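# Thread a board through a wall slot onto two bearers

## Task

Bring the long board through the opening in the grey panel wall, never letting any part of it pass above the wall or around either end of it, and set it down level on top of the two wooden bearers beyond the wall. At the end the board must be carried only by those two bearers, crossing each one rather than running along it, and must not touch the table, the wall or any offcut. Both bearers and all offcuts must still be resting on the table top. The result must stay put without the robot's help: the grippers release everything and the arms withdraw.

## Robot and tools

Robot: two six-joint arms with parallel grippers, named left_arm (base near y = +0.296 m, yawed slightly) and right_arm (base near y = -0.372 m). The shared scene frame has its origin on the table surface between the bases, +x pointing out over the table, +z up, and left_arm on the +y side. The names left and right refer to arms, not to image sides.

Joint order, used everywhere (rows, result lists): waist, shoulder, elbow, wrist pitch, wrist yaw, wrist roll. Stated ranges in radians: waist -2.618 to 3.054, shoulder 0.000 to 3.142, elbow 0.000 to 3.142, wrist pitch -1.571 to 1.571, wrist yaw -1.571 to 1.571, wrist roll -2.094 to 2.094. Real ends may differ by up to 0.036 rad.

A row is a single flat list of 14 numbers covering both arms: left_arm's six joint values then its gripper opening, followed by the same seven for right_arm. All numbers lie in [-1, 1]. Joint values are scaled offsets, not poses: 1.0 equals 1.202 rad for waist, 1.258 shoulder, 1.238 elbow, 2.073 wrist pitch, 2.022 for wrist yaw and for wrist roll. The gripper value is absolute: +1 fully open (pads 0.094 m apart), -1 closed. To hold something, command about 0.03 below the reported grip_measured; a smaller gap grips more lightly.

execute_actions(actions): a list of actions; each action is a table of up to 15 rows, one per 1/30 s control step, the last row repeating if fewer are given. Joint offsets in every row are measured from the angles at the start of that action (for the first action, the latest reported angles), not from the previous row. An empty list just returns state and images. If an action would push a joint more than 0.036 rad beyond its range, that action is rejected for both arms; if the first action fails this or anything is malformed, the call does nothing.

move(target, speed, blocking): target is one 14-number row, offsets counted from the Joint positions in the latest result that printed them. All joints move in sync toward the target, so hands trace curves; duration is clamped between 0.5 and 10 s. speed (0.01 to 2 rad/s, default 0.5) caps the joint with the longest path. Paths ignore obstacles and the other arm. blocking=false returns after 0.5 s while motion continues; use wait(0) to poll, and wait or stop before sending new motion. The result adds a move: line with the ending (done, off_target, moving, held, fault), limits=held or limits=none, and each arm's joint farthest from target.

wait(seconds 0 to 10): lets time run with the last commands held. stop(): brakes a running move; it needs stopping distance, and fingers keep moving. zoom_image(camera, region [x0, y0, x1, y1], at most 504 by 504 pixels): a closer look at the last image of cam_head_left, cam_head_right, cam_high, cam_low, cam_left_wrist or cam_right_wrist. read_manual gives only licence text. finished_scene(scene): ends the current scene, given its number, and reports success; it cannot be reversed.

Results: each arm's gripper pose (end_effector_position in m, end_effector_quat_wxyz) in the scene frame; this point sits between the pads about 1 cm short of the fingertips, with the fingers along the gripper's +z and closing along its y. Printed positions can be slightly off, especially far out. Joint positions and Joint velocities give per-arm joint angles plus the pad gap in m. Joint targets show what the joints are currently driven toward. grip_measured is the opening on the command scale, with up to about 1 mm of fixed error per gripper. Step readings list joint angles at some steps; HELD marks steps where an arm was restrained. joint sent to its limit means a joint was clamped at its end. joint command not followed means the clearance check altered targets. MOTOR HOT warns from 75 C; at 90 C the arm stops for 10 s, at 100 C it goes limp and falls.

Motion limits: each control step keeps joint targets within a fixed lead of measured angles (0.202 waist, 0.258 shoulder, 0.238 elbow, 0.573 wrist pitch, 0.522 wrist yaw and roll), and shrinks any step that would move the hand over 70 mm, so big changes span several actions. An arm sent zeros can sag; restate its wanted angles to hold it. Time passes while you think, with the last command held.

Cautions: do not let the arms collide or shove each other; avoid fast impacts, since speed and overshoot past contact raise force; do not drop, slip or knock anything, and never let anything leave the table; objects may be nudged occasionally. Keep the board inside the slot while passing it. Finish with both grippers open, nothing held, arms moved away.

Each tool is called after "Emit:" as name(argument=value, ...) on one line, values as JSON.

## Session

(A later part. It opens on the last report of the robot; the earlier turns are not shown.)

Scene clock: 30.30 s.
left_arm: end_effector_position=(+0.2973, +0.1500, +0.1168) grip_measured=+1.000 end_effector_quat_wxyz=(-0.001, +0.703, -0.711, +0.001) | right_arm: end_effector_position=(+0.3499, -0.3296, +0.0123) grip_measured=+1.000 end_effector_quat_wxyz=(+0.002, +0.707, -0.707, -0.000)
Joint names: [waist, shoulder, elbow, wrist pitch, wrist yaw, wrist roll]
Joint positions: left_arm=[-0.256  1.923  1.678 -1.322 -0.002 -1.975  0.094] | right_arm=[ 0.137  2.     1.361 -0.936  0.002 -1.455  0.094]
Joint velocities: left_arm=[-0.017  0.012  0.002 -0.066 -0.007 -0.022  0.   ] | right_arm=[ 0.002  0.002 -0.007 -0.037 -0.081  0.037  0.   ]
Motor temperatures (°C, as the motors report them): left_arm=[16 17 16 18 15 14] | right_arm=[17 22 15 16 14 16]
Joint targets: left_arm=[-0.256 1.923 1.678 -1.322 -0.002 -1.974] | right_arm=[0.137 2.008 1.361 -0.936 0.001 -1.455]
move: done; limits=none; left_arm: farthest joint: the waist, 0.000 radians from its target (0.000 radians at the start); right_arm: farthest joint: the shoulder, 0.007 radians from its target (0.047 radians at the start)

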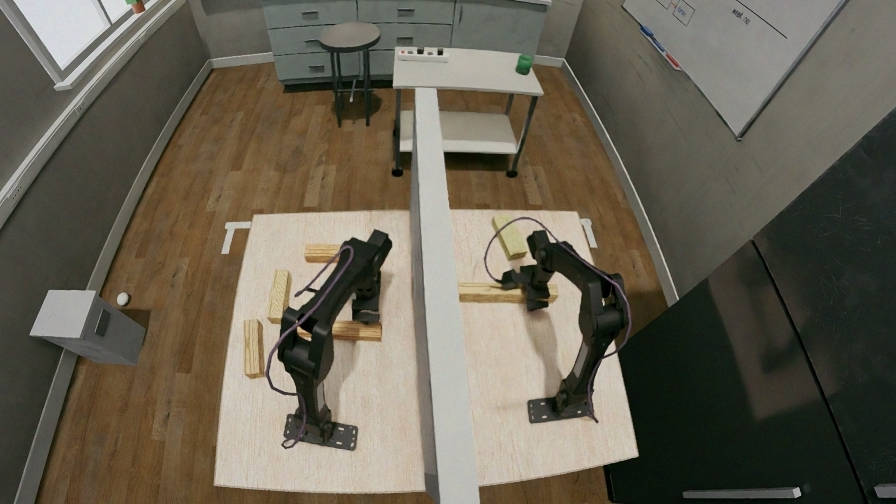

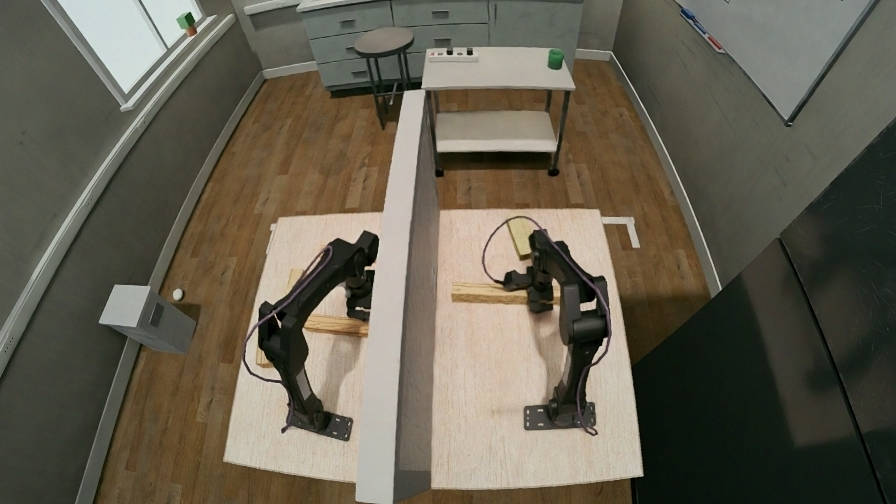

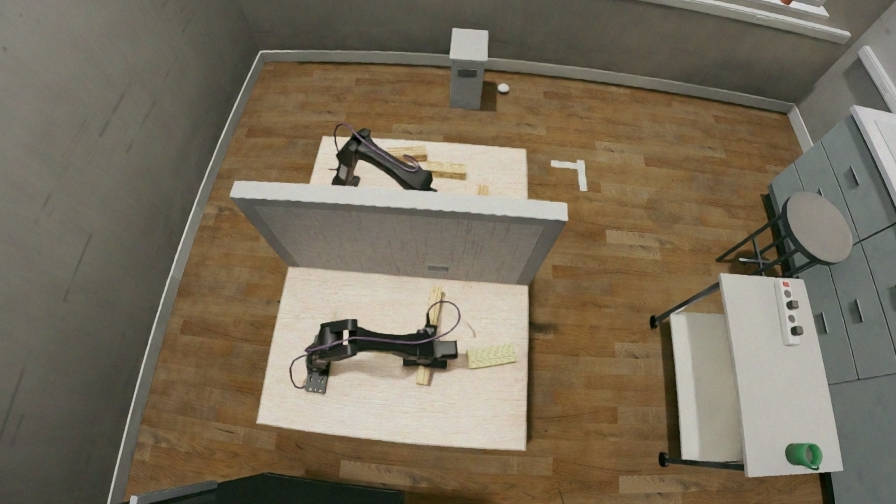

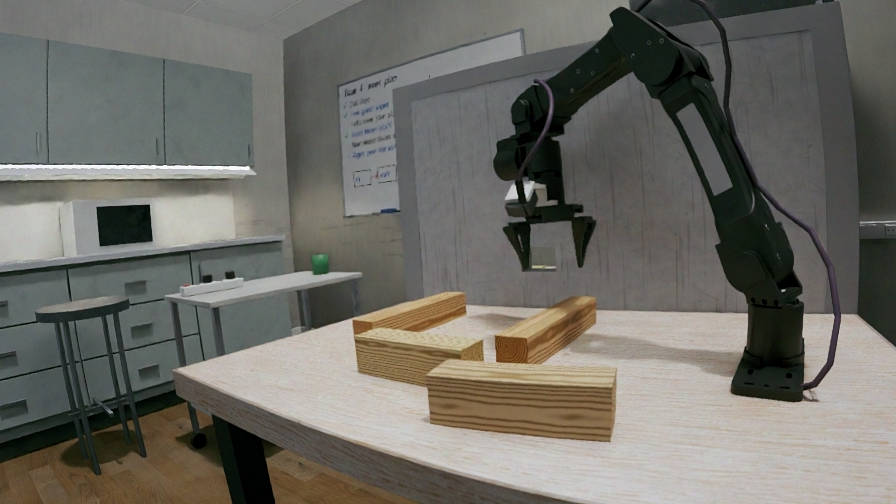

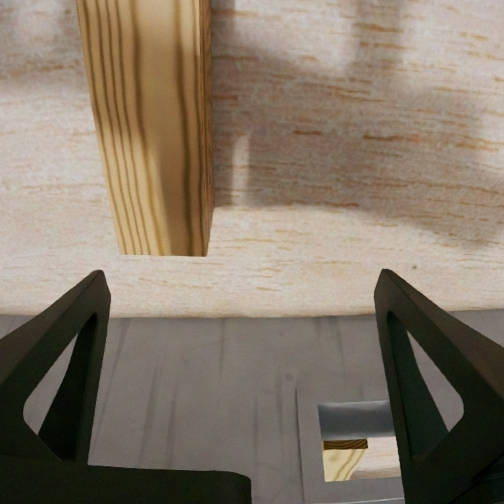

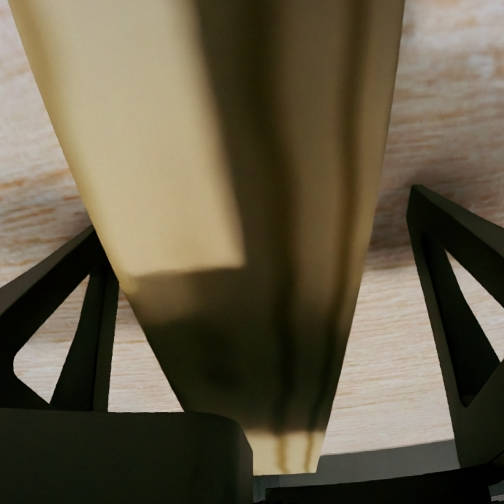

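Emit:
execute_actions(actions=[[[0.0, 0.0, 0.0, 0.0, 0.0, 0.0, 1.0, 0.0, 0.0, 0.0, 0.0, 0.0, 0.0, -0.4]], [[0.0, 0.0, 0.0, 0.0, 0.0, 0.0, 1.0, 0.0, 0.0, 0.0, 0.0, 0.0, 0.0, -0.4]]])

Scene clock: 31.53 s.
left_arm: end_effector_position=(+0.2973, +0.1500, +0.1168) grip_measured=+1.000 end_effector_quat_wxyz=(-0.001, +0.703, -0.711, +0.001) | right_arm: end_effector_position=(+0.3502, -0.3301, +0.0123) grip_measured=-0.206 end_effector_quat_wxyz=(+0.003, +0.706, -0.708, +0.001)
Joint names: [waist, shoulder, elbow, wrist pitch, wrist yaw, wrist roll]
Joint positions: left_arm=[-0.256  1.923  1.678 -1.322 -0.002 -1.975  0.094] | right_arm=[ 0.137  2.     1.361 -0.935  0.005 -1.452  0.037]
Joint velocities: left_arm=[-0.007  0.002 -0.007 -0.051 -0.081 -0.022  0.   ] | right_arm=[ 0.017 -0.012 -0.012 -0.051 -0.037 -0.051 -0.001]
Motor temperatures (°C, as the motors report them): left_arm=[16 17 16 18 15 14] | right_arm=[17 22 15 16 14 16]
Joint targets: left_arm=[-0.256 1.923 1.678 -1.322 -0.002 -1.975] | right_arm=[0.137 2.000 1.361 -0.935 0.005 -1.452]
Step readings (joint positions; steps 1 to 15: 1st action; 16 to 30: 2nd action):
0: left_arm=[-0.256 1.923 1.678 -1.322 -0.002 -1.975] | right_arm=[0.137 2.000 1.361 -0.936 0.002 -1.455]
1: left_arm=[-0.256 1.923 1.678 -1.322 -0.002 -1.975] | right_arm=[0.137 2.000 1.361 -0.936 0.003 -1.455]
2: left_arm=[-0.256 1.923 1.678 -1.322 -0.002 -1.975] | right_arm=[0.137 2.000 1.361 -0.936 0.003 -1.455]
4: left_arm=[-0.256 1.923 1.678 -1.322 -0.002 -1.975] | right_arm=[0.137 2.000 1.361 -0.936 0.003 -1.455]
8: left_arm=[-0.256 1.923 1.678 -1.322 -0.002 -1.975] | right_arm=[0.137 2.000 1.361 -0.935 0.005 -1.452]
15: left_arm=[-0.256 1.923 1.678 -1.322 -0.002 -1.975] | right_arm=[0.137 2.000 1.361 -0.935 0.005 -1.452]
16: left_arm=[-0.256 1.923 1.678 -1.322 -0.002 -1.975] | right_arm=[0.137 2.000 1.361 -0.935 0.005 -1.452]
17: left_arm=[-0.256 1.923 1.678 -1.322 -0.002 -1.975] | right_arm=[0.137 2.000 1.361 -0.935 0.005 -1.452]
19: left_arm=[-0.256 1.923 1.678 -1.322 -0.002 -1.975] | right_arm=[0.137 2.000 1.361 -0.935 0.005 -1.452]
23: left_arm=[-0.256 1.923 1.678 -1.322 -0.002 -1.975] | right_arm=[0.137 2.000 1.361 -0.935 0.005 -1.452]
30: Joint positions above

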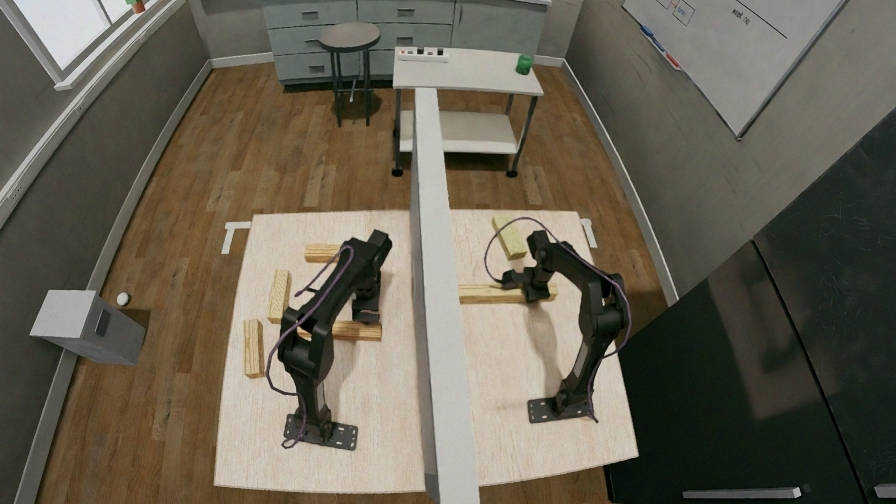

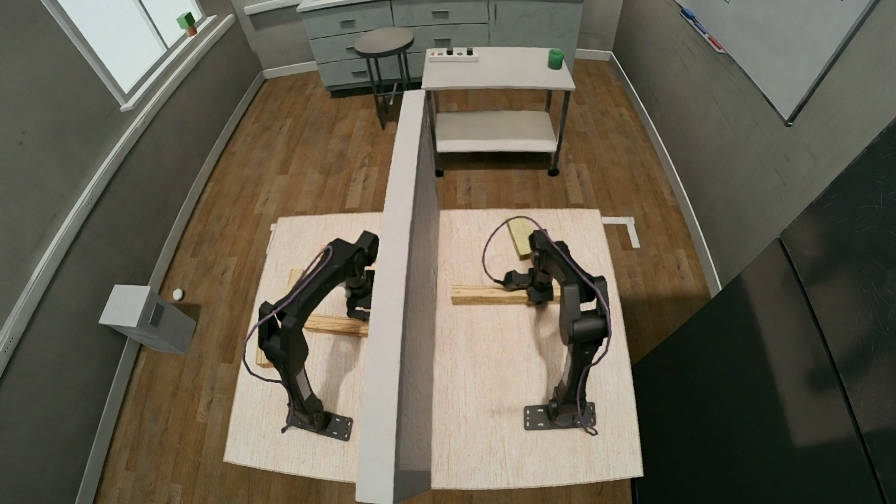

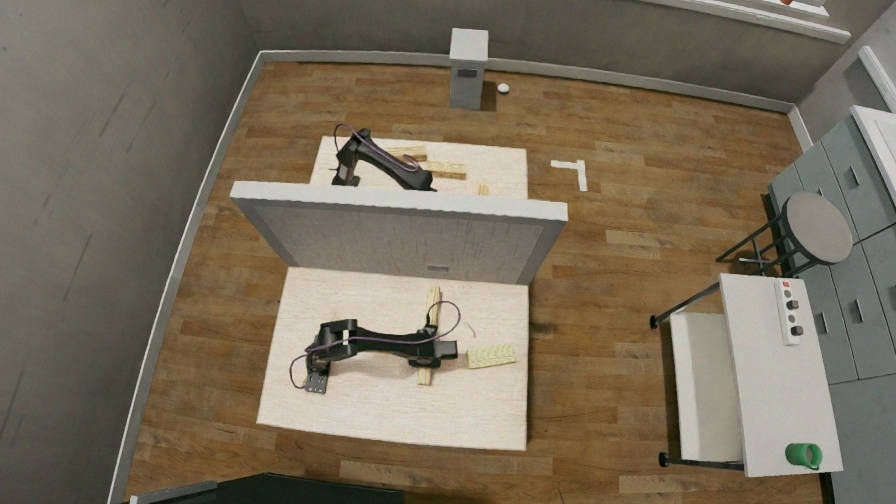

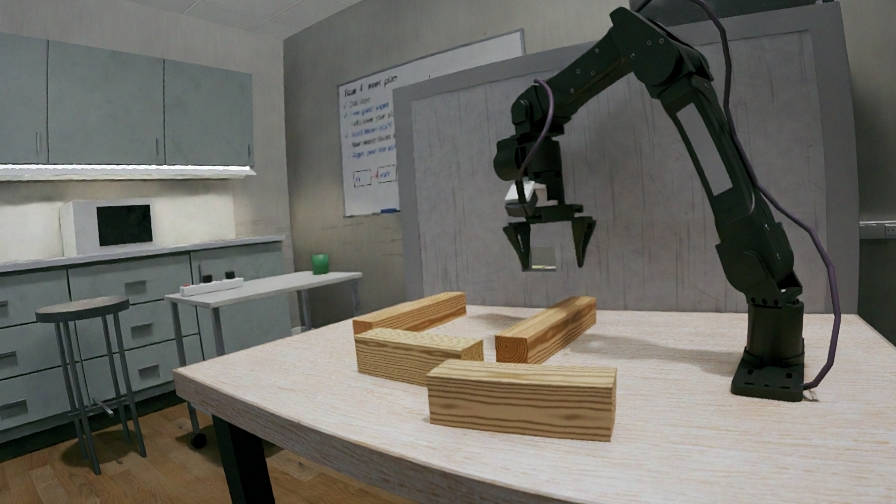

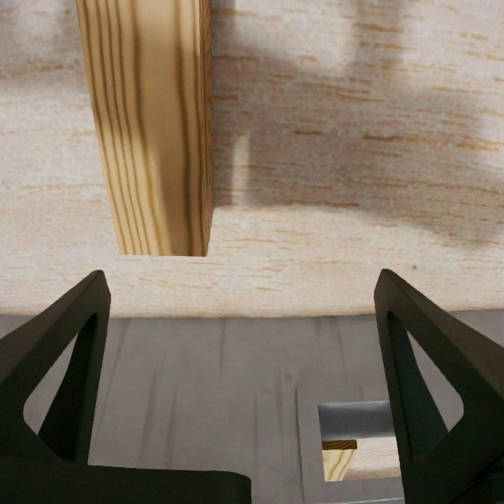

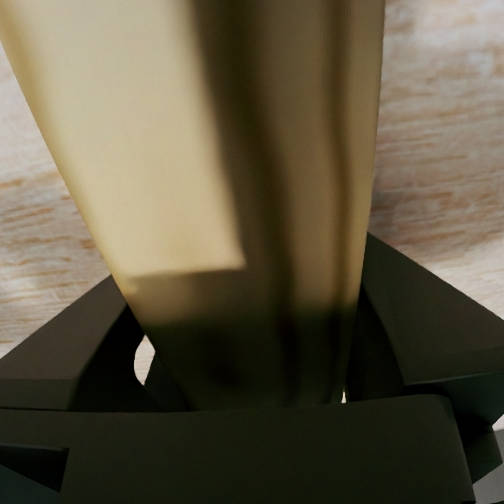

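Emit:
move(target=[0.0, 0.0, 0.0, 0.0, 0.0, 0.0, 1.0, 0.0, -0.0775, 0.1749, -0.1278, -0.0025, -0.0011, -0.27], speed=0.4)

Scene clock: 33.20 s.
left_arm: end_effector_position=(+0.2973, +0.1500, +0.1168) grip_measured=+1.000 end_effector_quat_wxyz=(-0.001, +0.703, -0.711, +0.001) | right_arm: end_effector_position=(+0.3491, -0.3347, +0.0793) grip_measured=-0.206 end_effector_quat_wxyz=(+0.014, +0.706, -0.708, +0.009)
Joint names: [waist, shoulder, elbow, wrist pitch, wrist yaw, wrist roll]
Joint positions: left_arm=[-0.256  1.923  1.678 -1.322 -0.002 -1.975  0.094] | right_arm=[ 0.137  1.932  1.541 -1.19   0.03  -1.452  0.037]
Joint velocities: left_arm=[-0.017  0.037  0.007  0.081  0.022 -0.007  0.   ] | right_arm=[-0.012  0.022 -0.002 -0.066  0.007 -0.022 -0.001]
Motor temperatures (°C, as the motors report them): left_arm=[16 17 16 18 15 14] | right_arm=[17 22 15 16 14 16]
Joint targets: left_arm=[-0.256 1.923 1.678 -1.322 -0.002 -1.975] | right_arm=[0.137 1.903 1.578 -1.200 0.000 -1.454]
move: off_target (right_arm); limits=none; left_arm: farthest joint: the waist, 0.000 radians from its target (0.000 radians at the start); right_arm: farthest joint: the elbow, 0.037 radians from its target (0.216 radians at the start)

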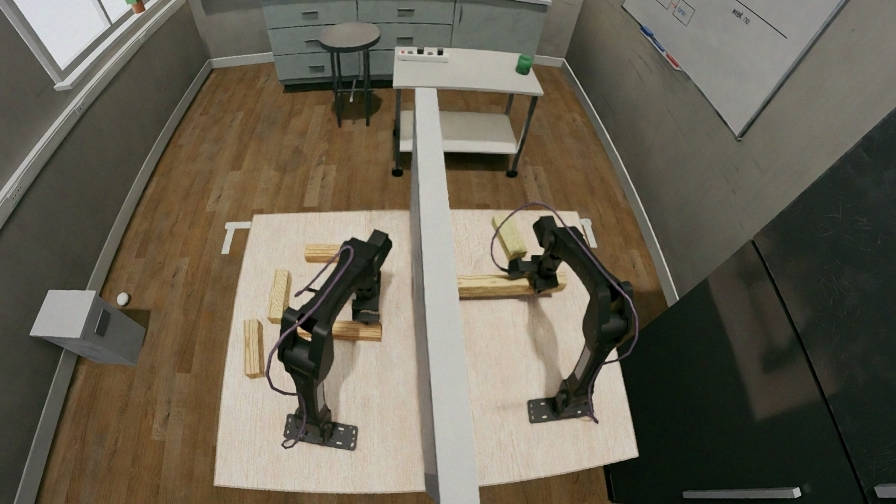

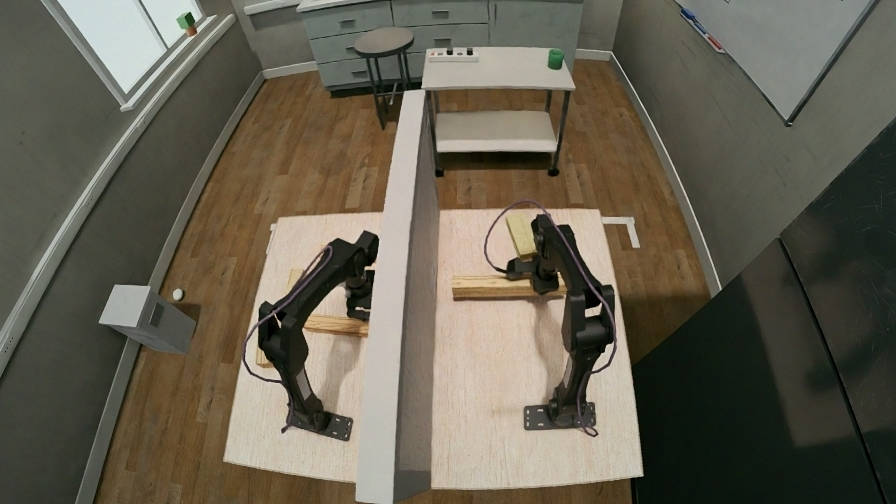

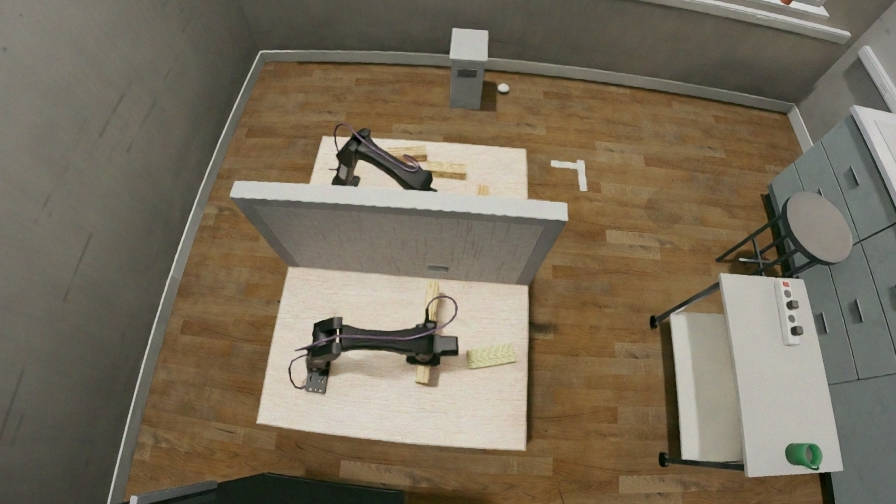

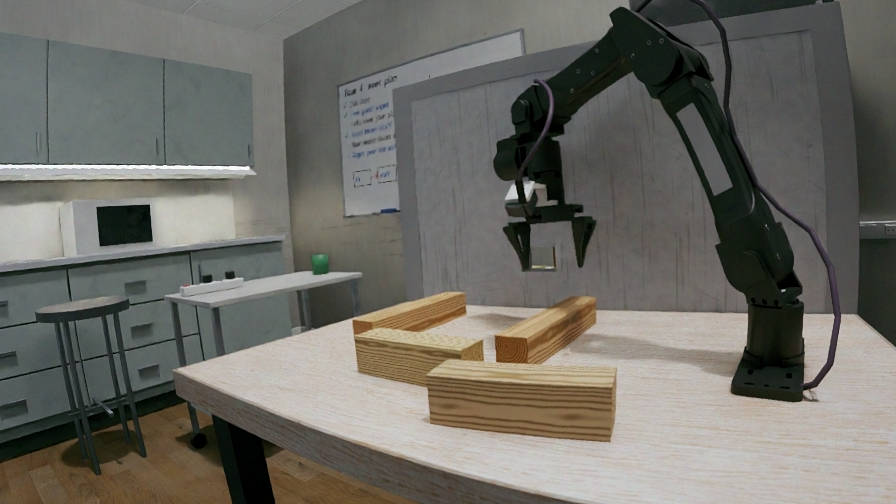

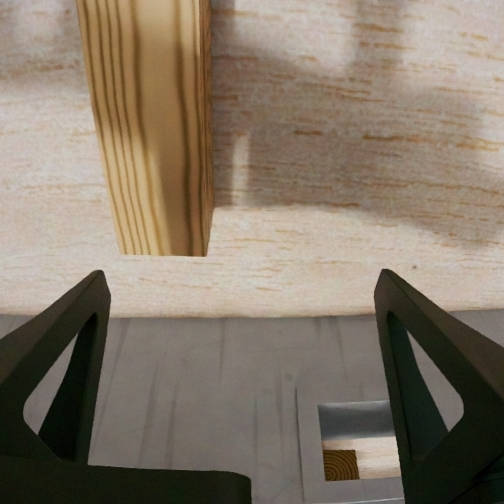

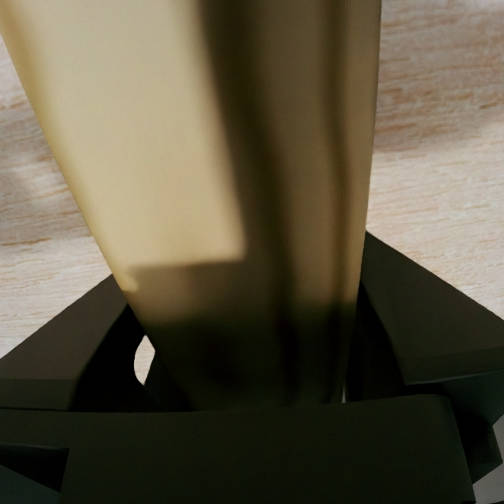

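Emit:
zoom_image(camera="cam_low", region=[480, 200, 620, 300])

Emit:
zoom_image(camera="cam_high", region=[380, 220, 500, 340])

Region (480, 200, 620, 300) of cam_low's 896x504 image, scaled by 3.600, with more detail than that image has; it fills the top 360 rows of this view, and the rest is white.

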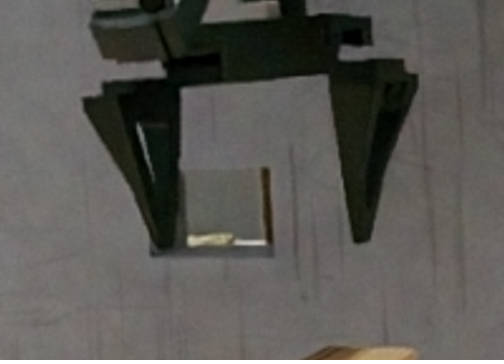

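Region (380, 220, 500, 340) of cam_high's 896x504 image, scaled by 4.200, with more detail than that image has.

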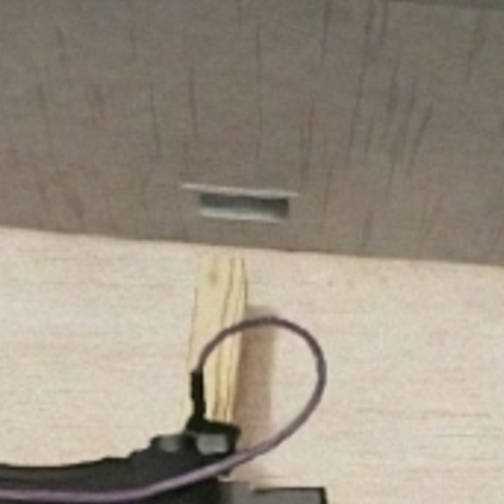

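Emit:
zoom_image(camera="cam_left_wrist", region=[280, 370, 420, 504])

Region (280, 370, 420, 504) of cam_left_wrist's 504x504 image, scaled by 3.600, with more detail than that image has; it fills the top 482 rows of this view, and the rest is white.

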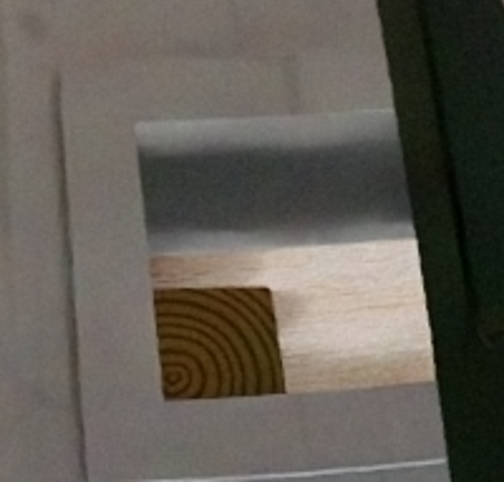

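Emit:
zoom_image(camera="cam_head_right", region=[420, 240, 600, 330])

Region (420, 240, 600, 330) of cam_head_right's 896x504 image, scaled by 2.800, with more detail than that image has.

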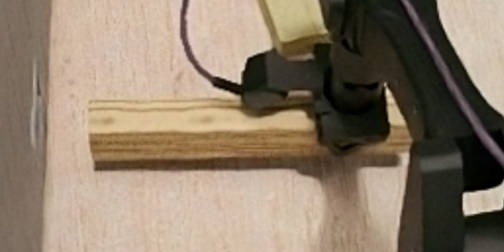

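Emit:
move(target=[0.0, 0.0, 0.0, 0.0, 0.0, 0.0, 1.0, 0.0671, 0.0738, 0.1252, -0.0178, -0.0297, 0.0370, -0.27], speed=0.4)

Scene clock: 40.93 s.
left_arm: end_effector_position=(+0.2973, +0.1500, +0.1168) grip_measured=+1.000 end_effector_quat_wxyz=(-0.001, +0.703, -0.711, +0.001) | right_arm: end_effector_position=(+0.3651, -0.3005, +0.0732) grip_measured=-0.206 end_effector_quat_wxyz=(+0.014, +0.709, -0.705, +0.000)
Joint names: [waist, shoulder, elbow, wrist pitch, wrist yaw, wrist roll]
Joint positions: left_arm=[-0.256  1.923  1.678 -1.322 -0.002 -1.975  0.094] | right_arm=[ 0.215  2.029  1.654 -1.22   0.016 -1.384  0.037]
Joint velocities: left_arm=[-0.002  0.007  0.007  0.022 -0.022 -0.007  0.   ] | right_arm=[ 0.002  0.007 -0.022  0.037 -0.007  0.007 -0.001]
Motor temperatures (°C, as the motors report them): left_arm=[16 18 16 18 15 14] | right_arm=[17 23 16 16 14 16]
Joint targets: left_arm=[-0.256 1.923 1.678 -1.322 -0.002 -1.975] | right_arm=[0.218 2.025 1.696 -1.227 -0.030 -1.377]
move: off_target (right_arm); limits=none; left_arm: farthest joint: the waist, 0.000 radians from its target (0.000 radians at the start); right_arm: farthest joint: the wrist yaw, 0.046 radians from its target (0.061 radians at the start)

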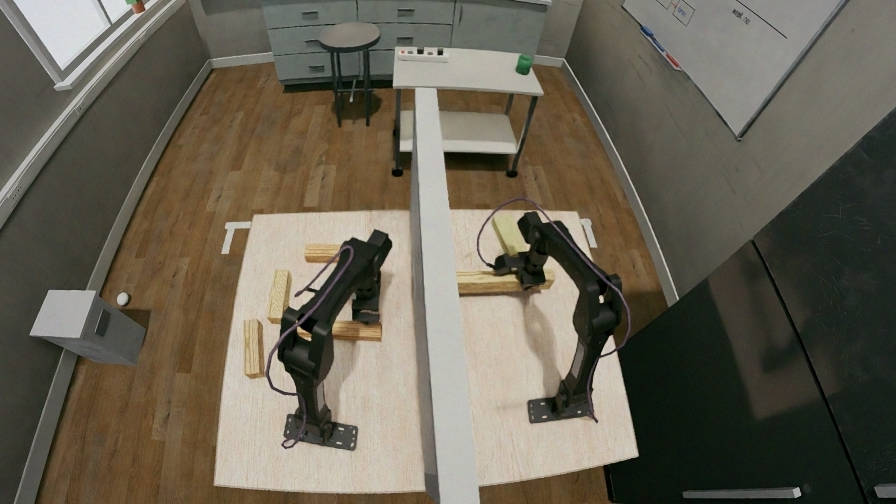

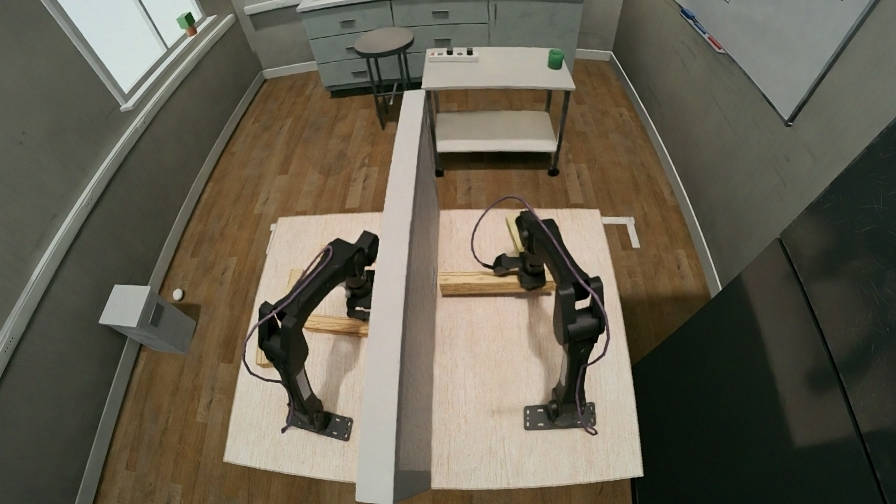

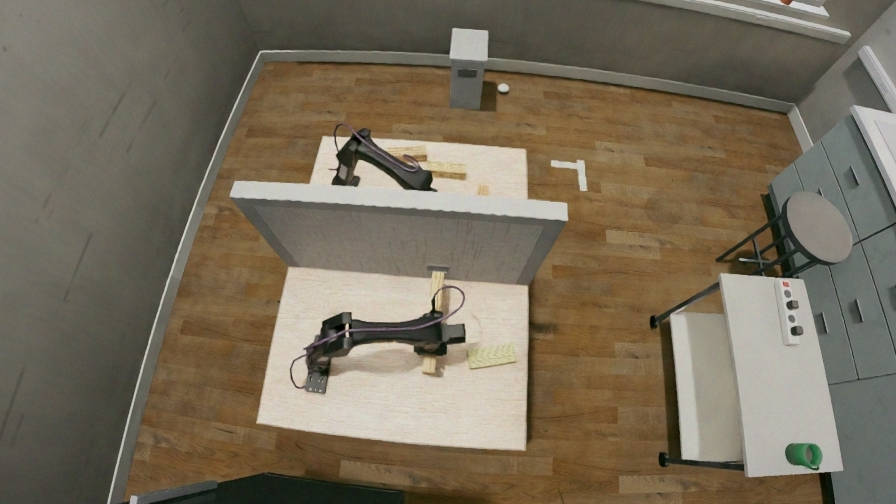

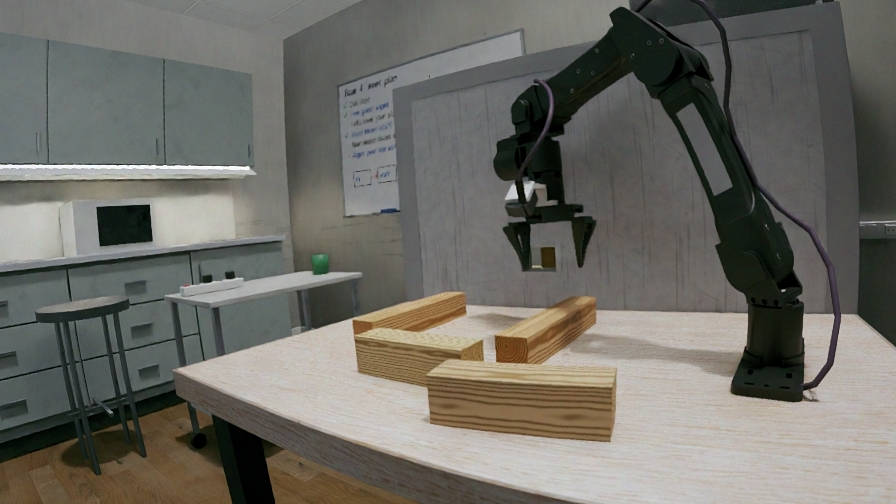

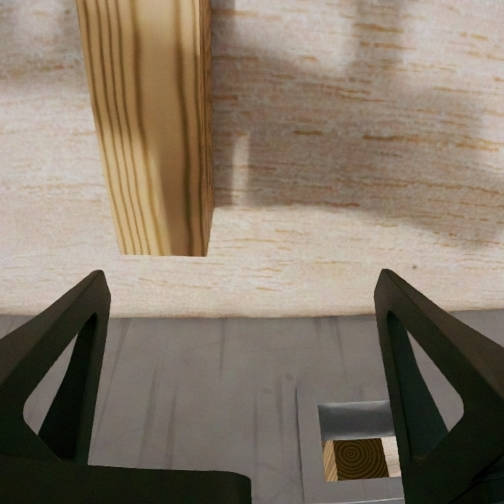

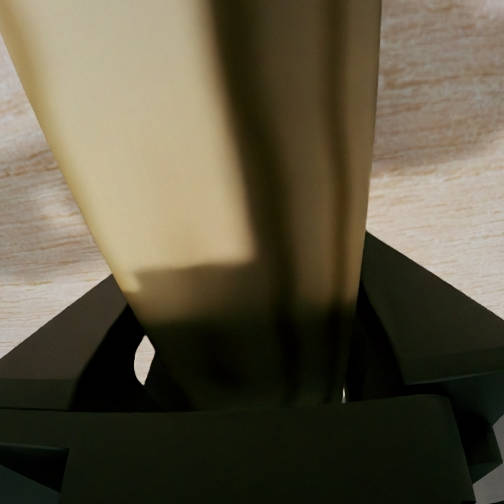

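Emit:
execute_actions(actions=[])

Scene clock: 45.17 s.
left_arm: end_effector_position=(+0.2973, +0.1500, +0.1168) grip_measured=+1.000 end_effector_quat_wxyz=(-0.001, +0.703, -0.711, +0.001) | right_arm: end_effector_position=(+0.3651, -0.3005, +0.0732) grip_measured=-0.206 end_effector_quat_wxyz=(+0.014, +0.709, -0.705, +0.000)
Joint names: [waist, shoulder, elbow, wrist pitch, wrist yaw, wrist roll]
Joint positions: left_arm=[-0.256  1.923  1.678 -1.322 -0.002 -1.975  0.094] | right_arm=[ 0.215  2.029  1.654 -1.22   0.016 -1.383  0.037]
Joint velocities: left_arm=[ 0.012 -0.002  0.022  0.022  0.007 -0.037  0.   ] | right_arm=[ 0.007 -0.007  0.002 -0.095  0.022 -0.022  0.001]
Motor temperatures (°C, as the motors report them): left_arm=[16 18 16 17 15 14] | right_arm=[17 23 16 16 14 16]
Joint targets: left_arm=[-0.256 1.923 1.678 -1.322 -0.002 -1.975] | right_arm=[0.218 2.025 1.696 -1.227 -0.030 -1.377]

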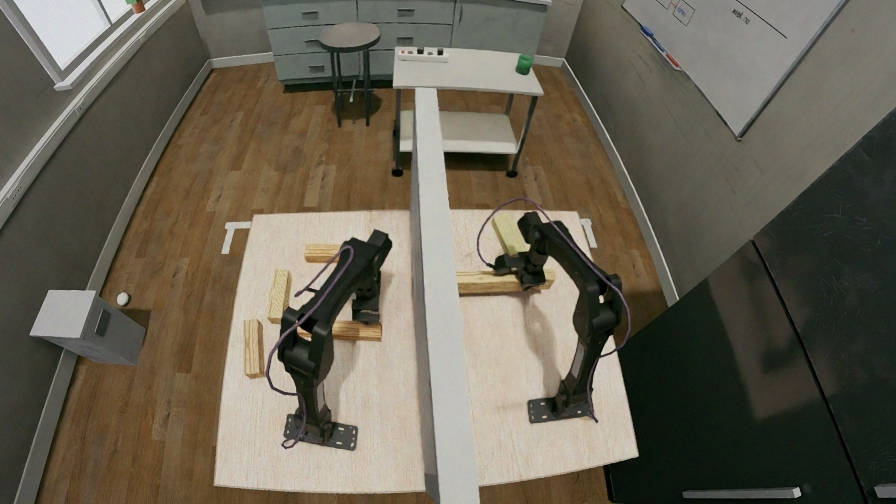

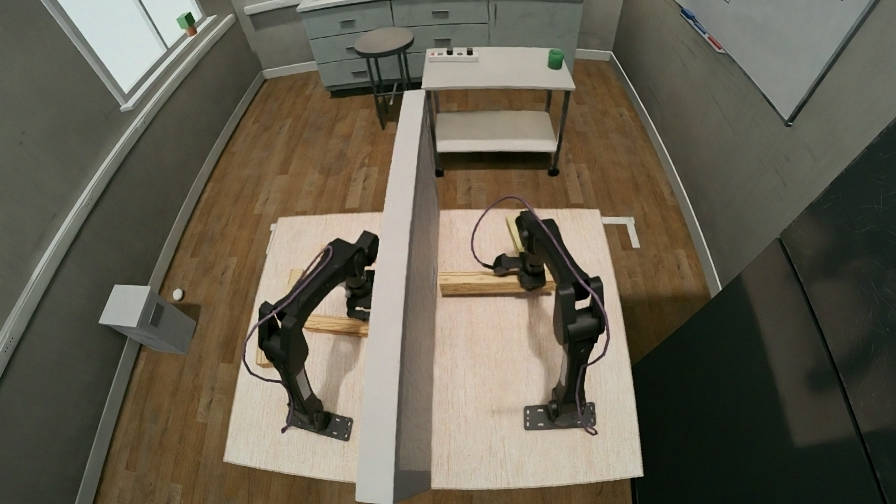

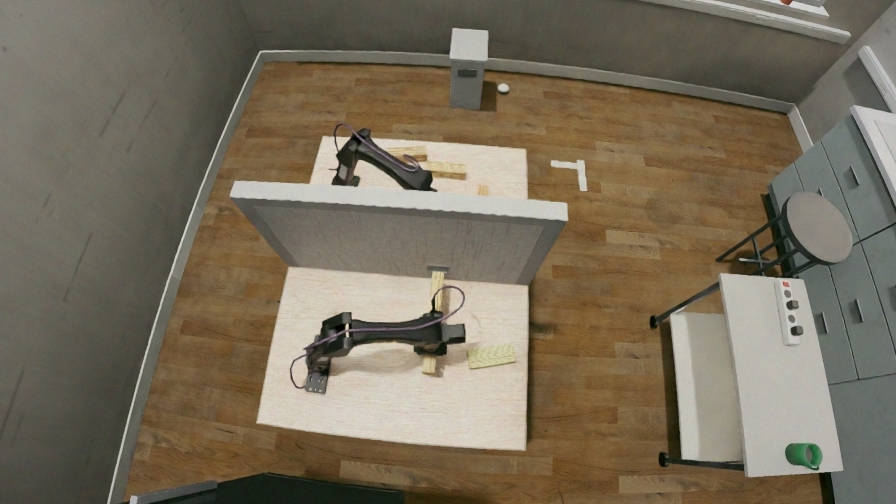

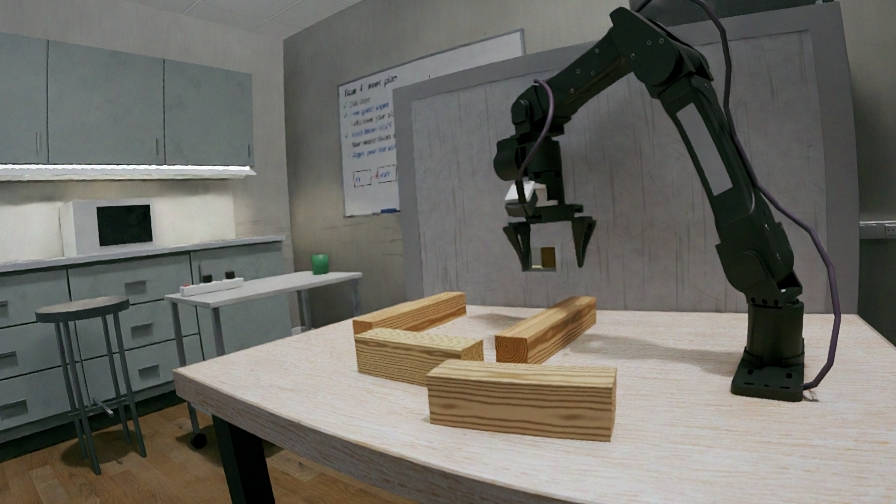

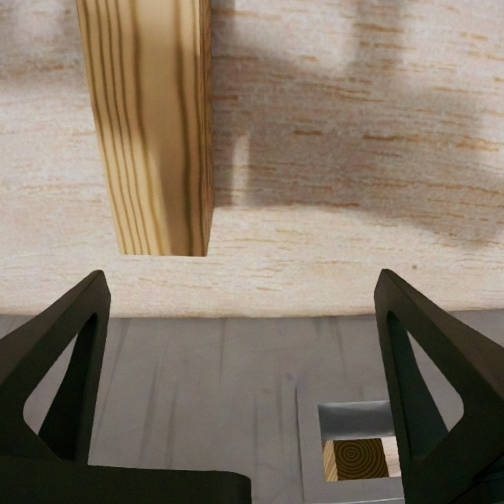

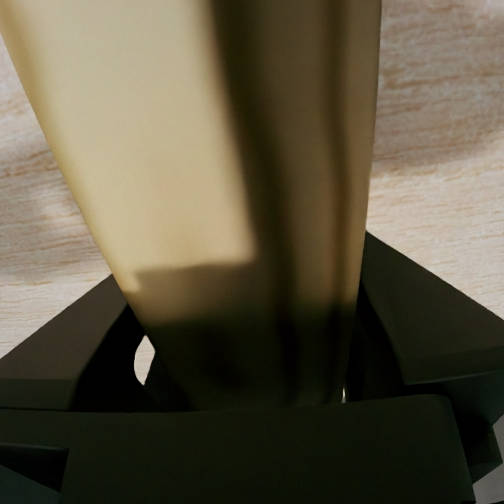

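Emit:
zoom_image(camera="cam_low", region=[490, 210, 610, 300])

Emit:
zoom_image(camera="cam_high", region=[380, 230, 500, 390])

Region (490, 210, 610, 300) of cam_low's 896x504 image, scaled by 4.200, with more detail than that image has; it fills the top 378 rows of this view, and the rest is white.

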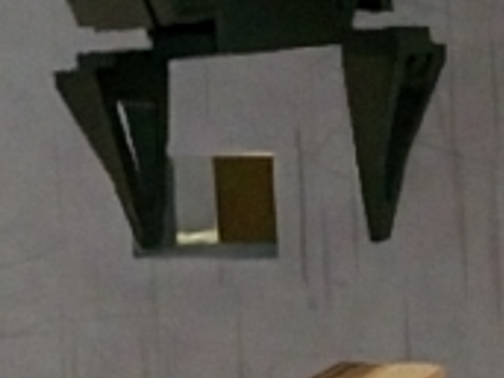

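Region (380, 230, 500, 390) of cam_high's 896x504 image, scaled by 3.150, with more detail than that image has; it fills the left 378 columns of this view, and the rest is white.

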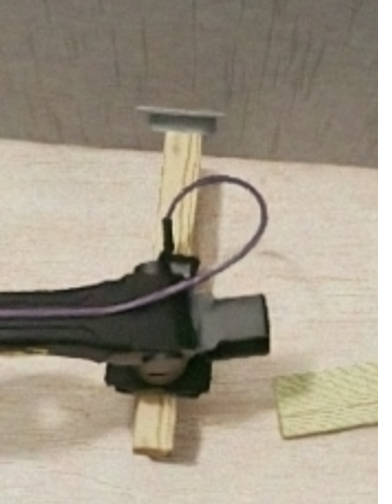

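Emit:
move(target=[0,0,0,0,0,0,1, -0.0027,-0.0145,0.0396,-0.0020,-0.0331,0.0035,-0.27], speed=0.15)

Scene clock: 47.83 s.
left_arm: end_effector_position=(+0.2973, +0.1500, +0.1168) grip_measured=+1.000 end_effector_quat_wxyz=(-0.001, +0.703, -0.711, +0.001) | right_arm: end_effector_position=(+0.3645, -0.2976, +0.0732) grip_measured=-0.206 end_effector_quat_wxyz=(+0.010, +0.709, -0.705, -0.007)
Joint names: [waist, shoulder, elbow, wrist pitch, wrist yaw, wrist roll]
Joint positions: left_arm=[-0.256  1.923  1.678 -1.322 -0.002 -1.975  0.094] | right_arm=[ 0.215  2.029  1.654 -1.22  -0.    -1.382  0.037]
Joint velocities: left_arm=[-0.017 -0.022  0.002  0.022 -0.007  0.022  0.   ] | right_arm=[ 0.002 -0.007 -0.022  0.081  0.007 -0.051 -0.001]
Motor temperatures (°C, as the motors report them): left_arm=[16 18 16 17 15 14] | right_arm=[17 23 17 16 14 16]
Joint targets: left_arm=[-0.256 1.923 1.678 -1.322 -0.002 -1.975] | right_arm=[0.211 2.011 1.703 -1.224 -0.051 -1.376]
move: off_target (right_arm); limits=none; left_arm: farthest joint: the waist, 0.000 radians from its target (0.000 radians at the start); right_arm: farthest joint: the wrist yaw, 0.050 radians from its target (0.067 radians at the start)

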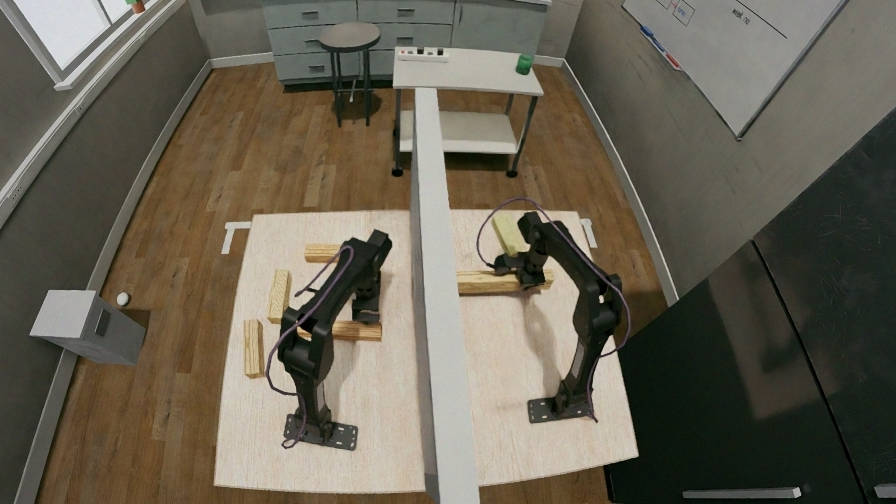

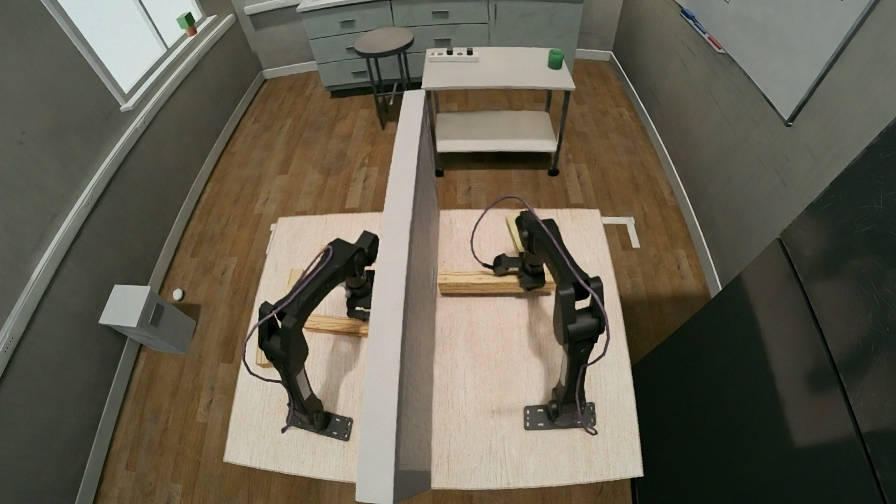

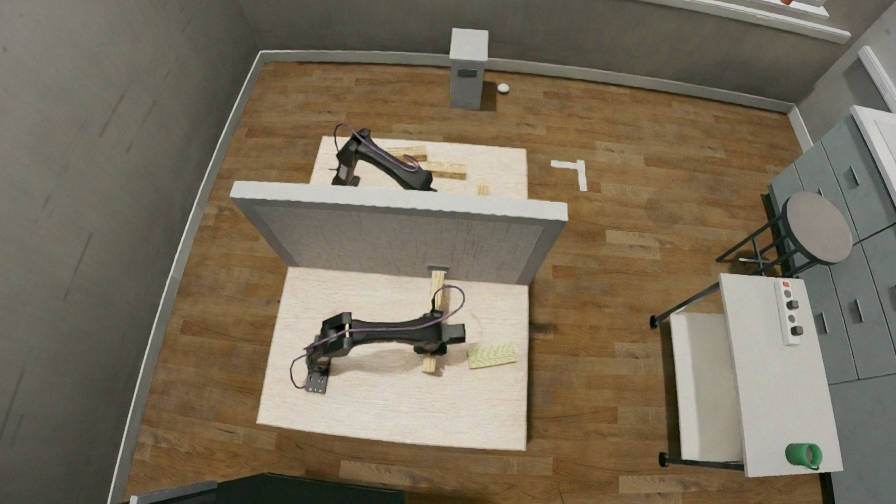

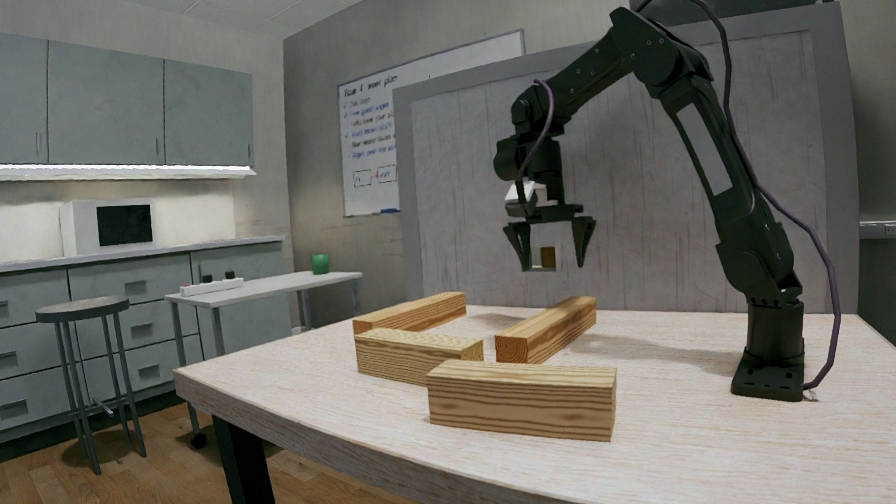

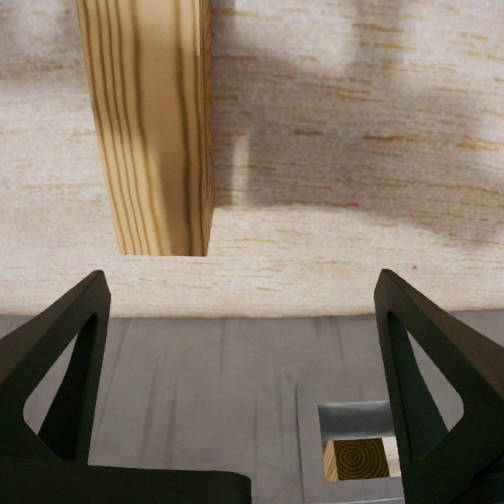

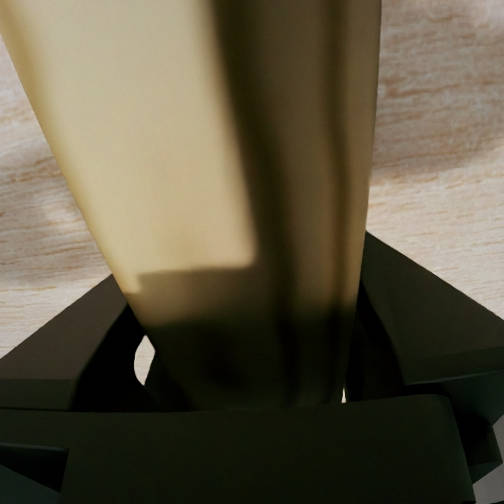

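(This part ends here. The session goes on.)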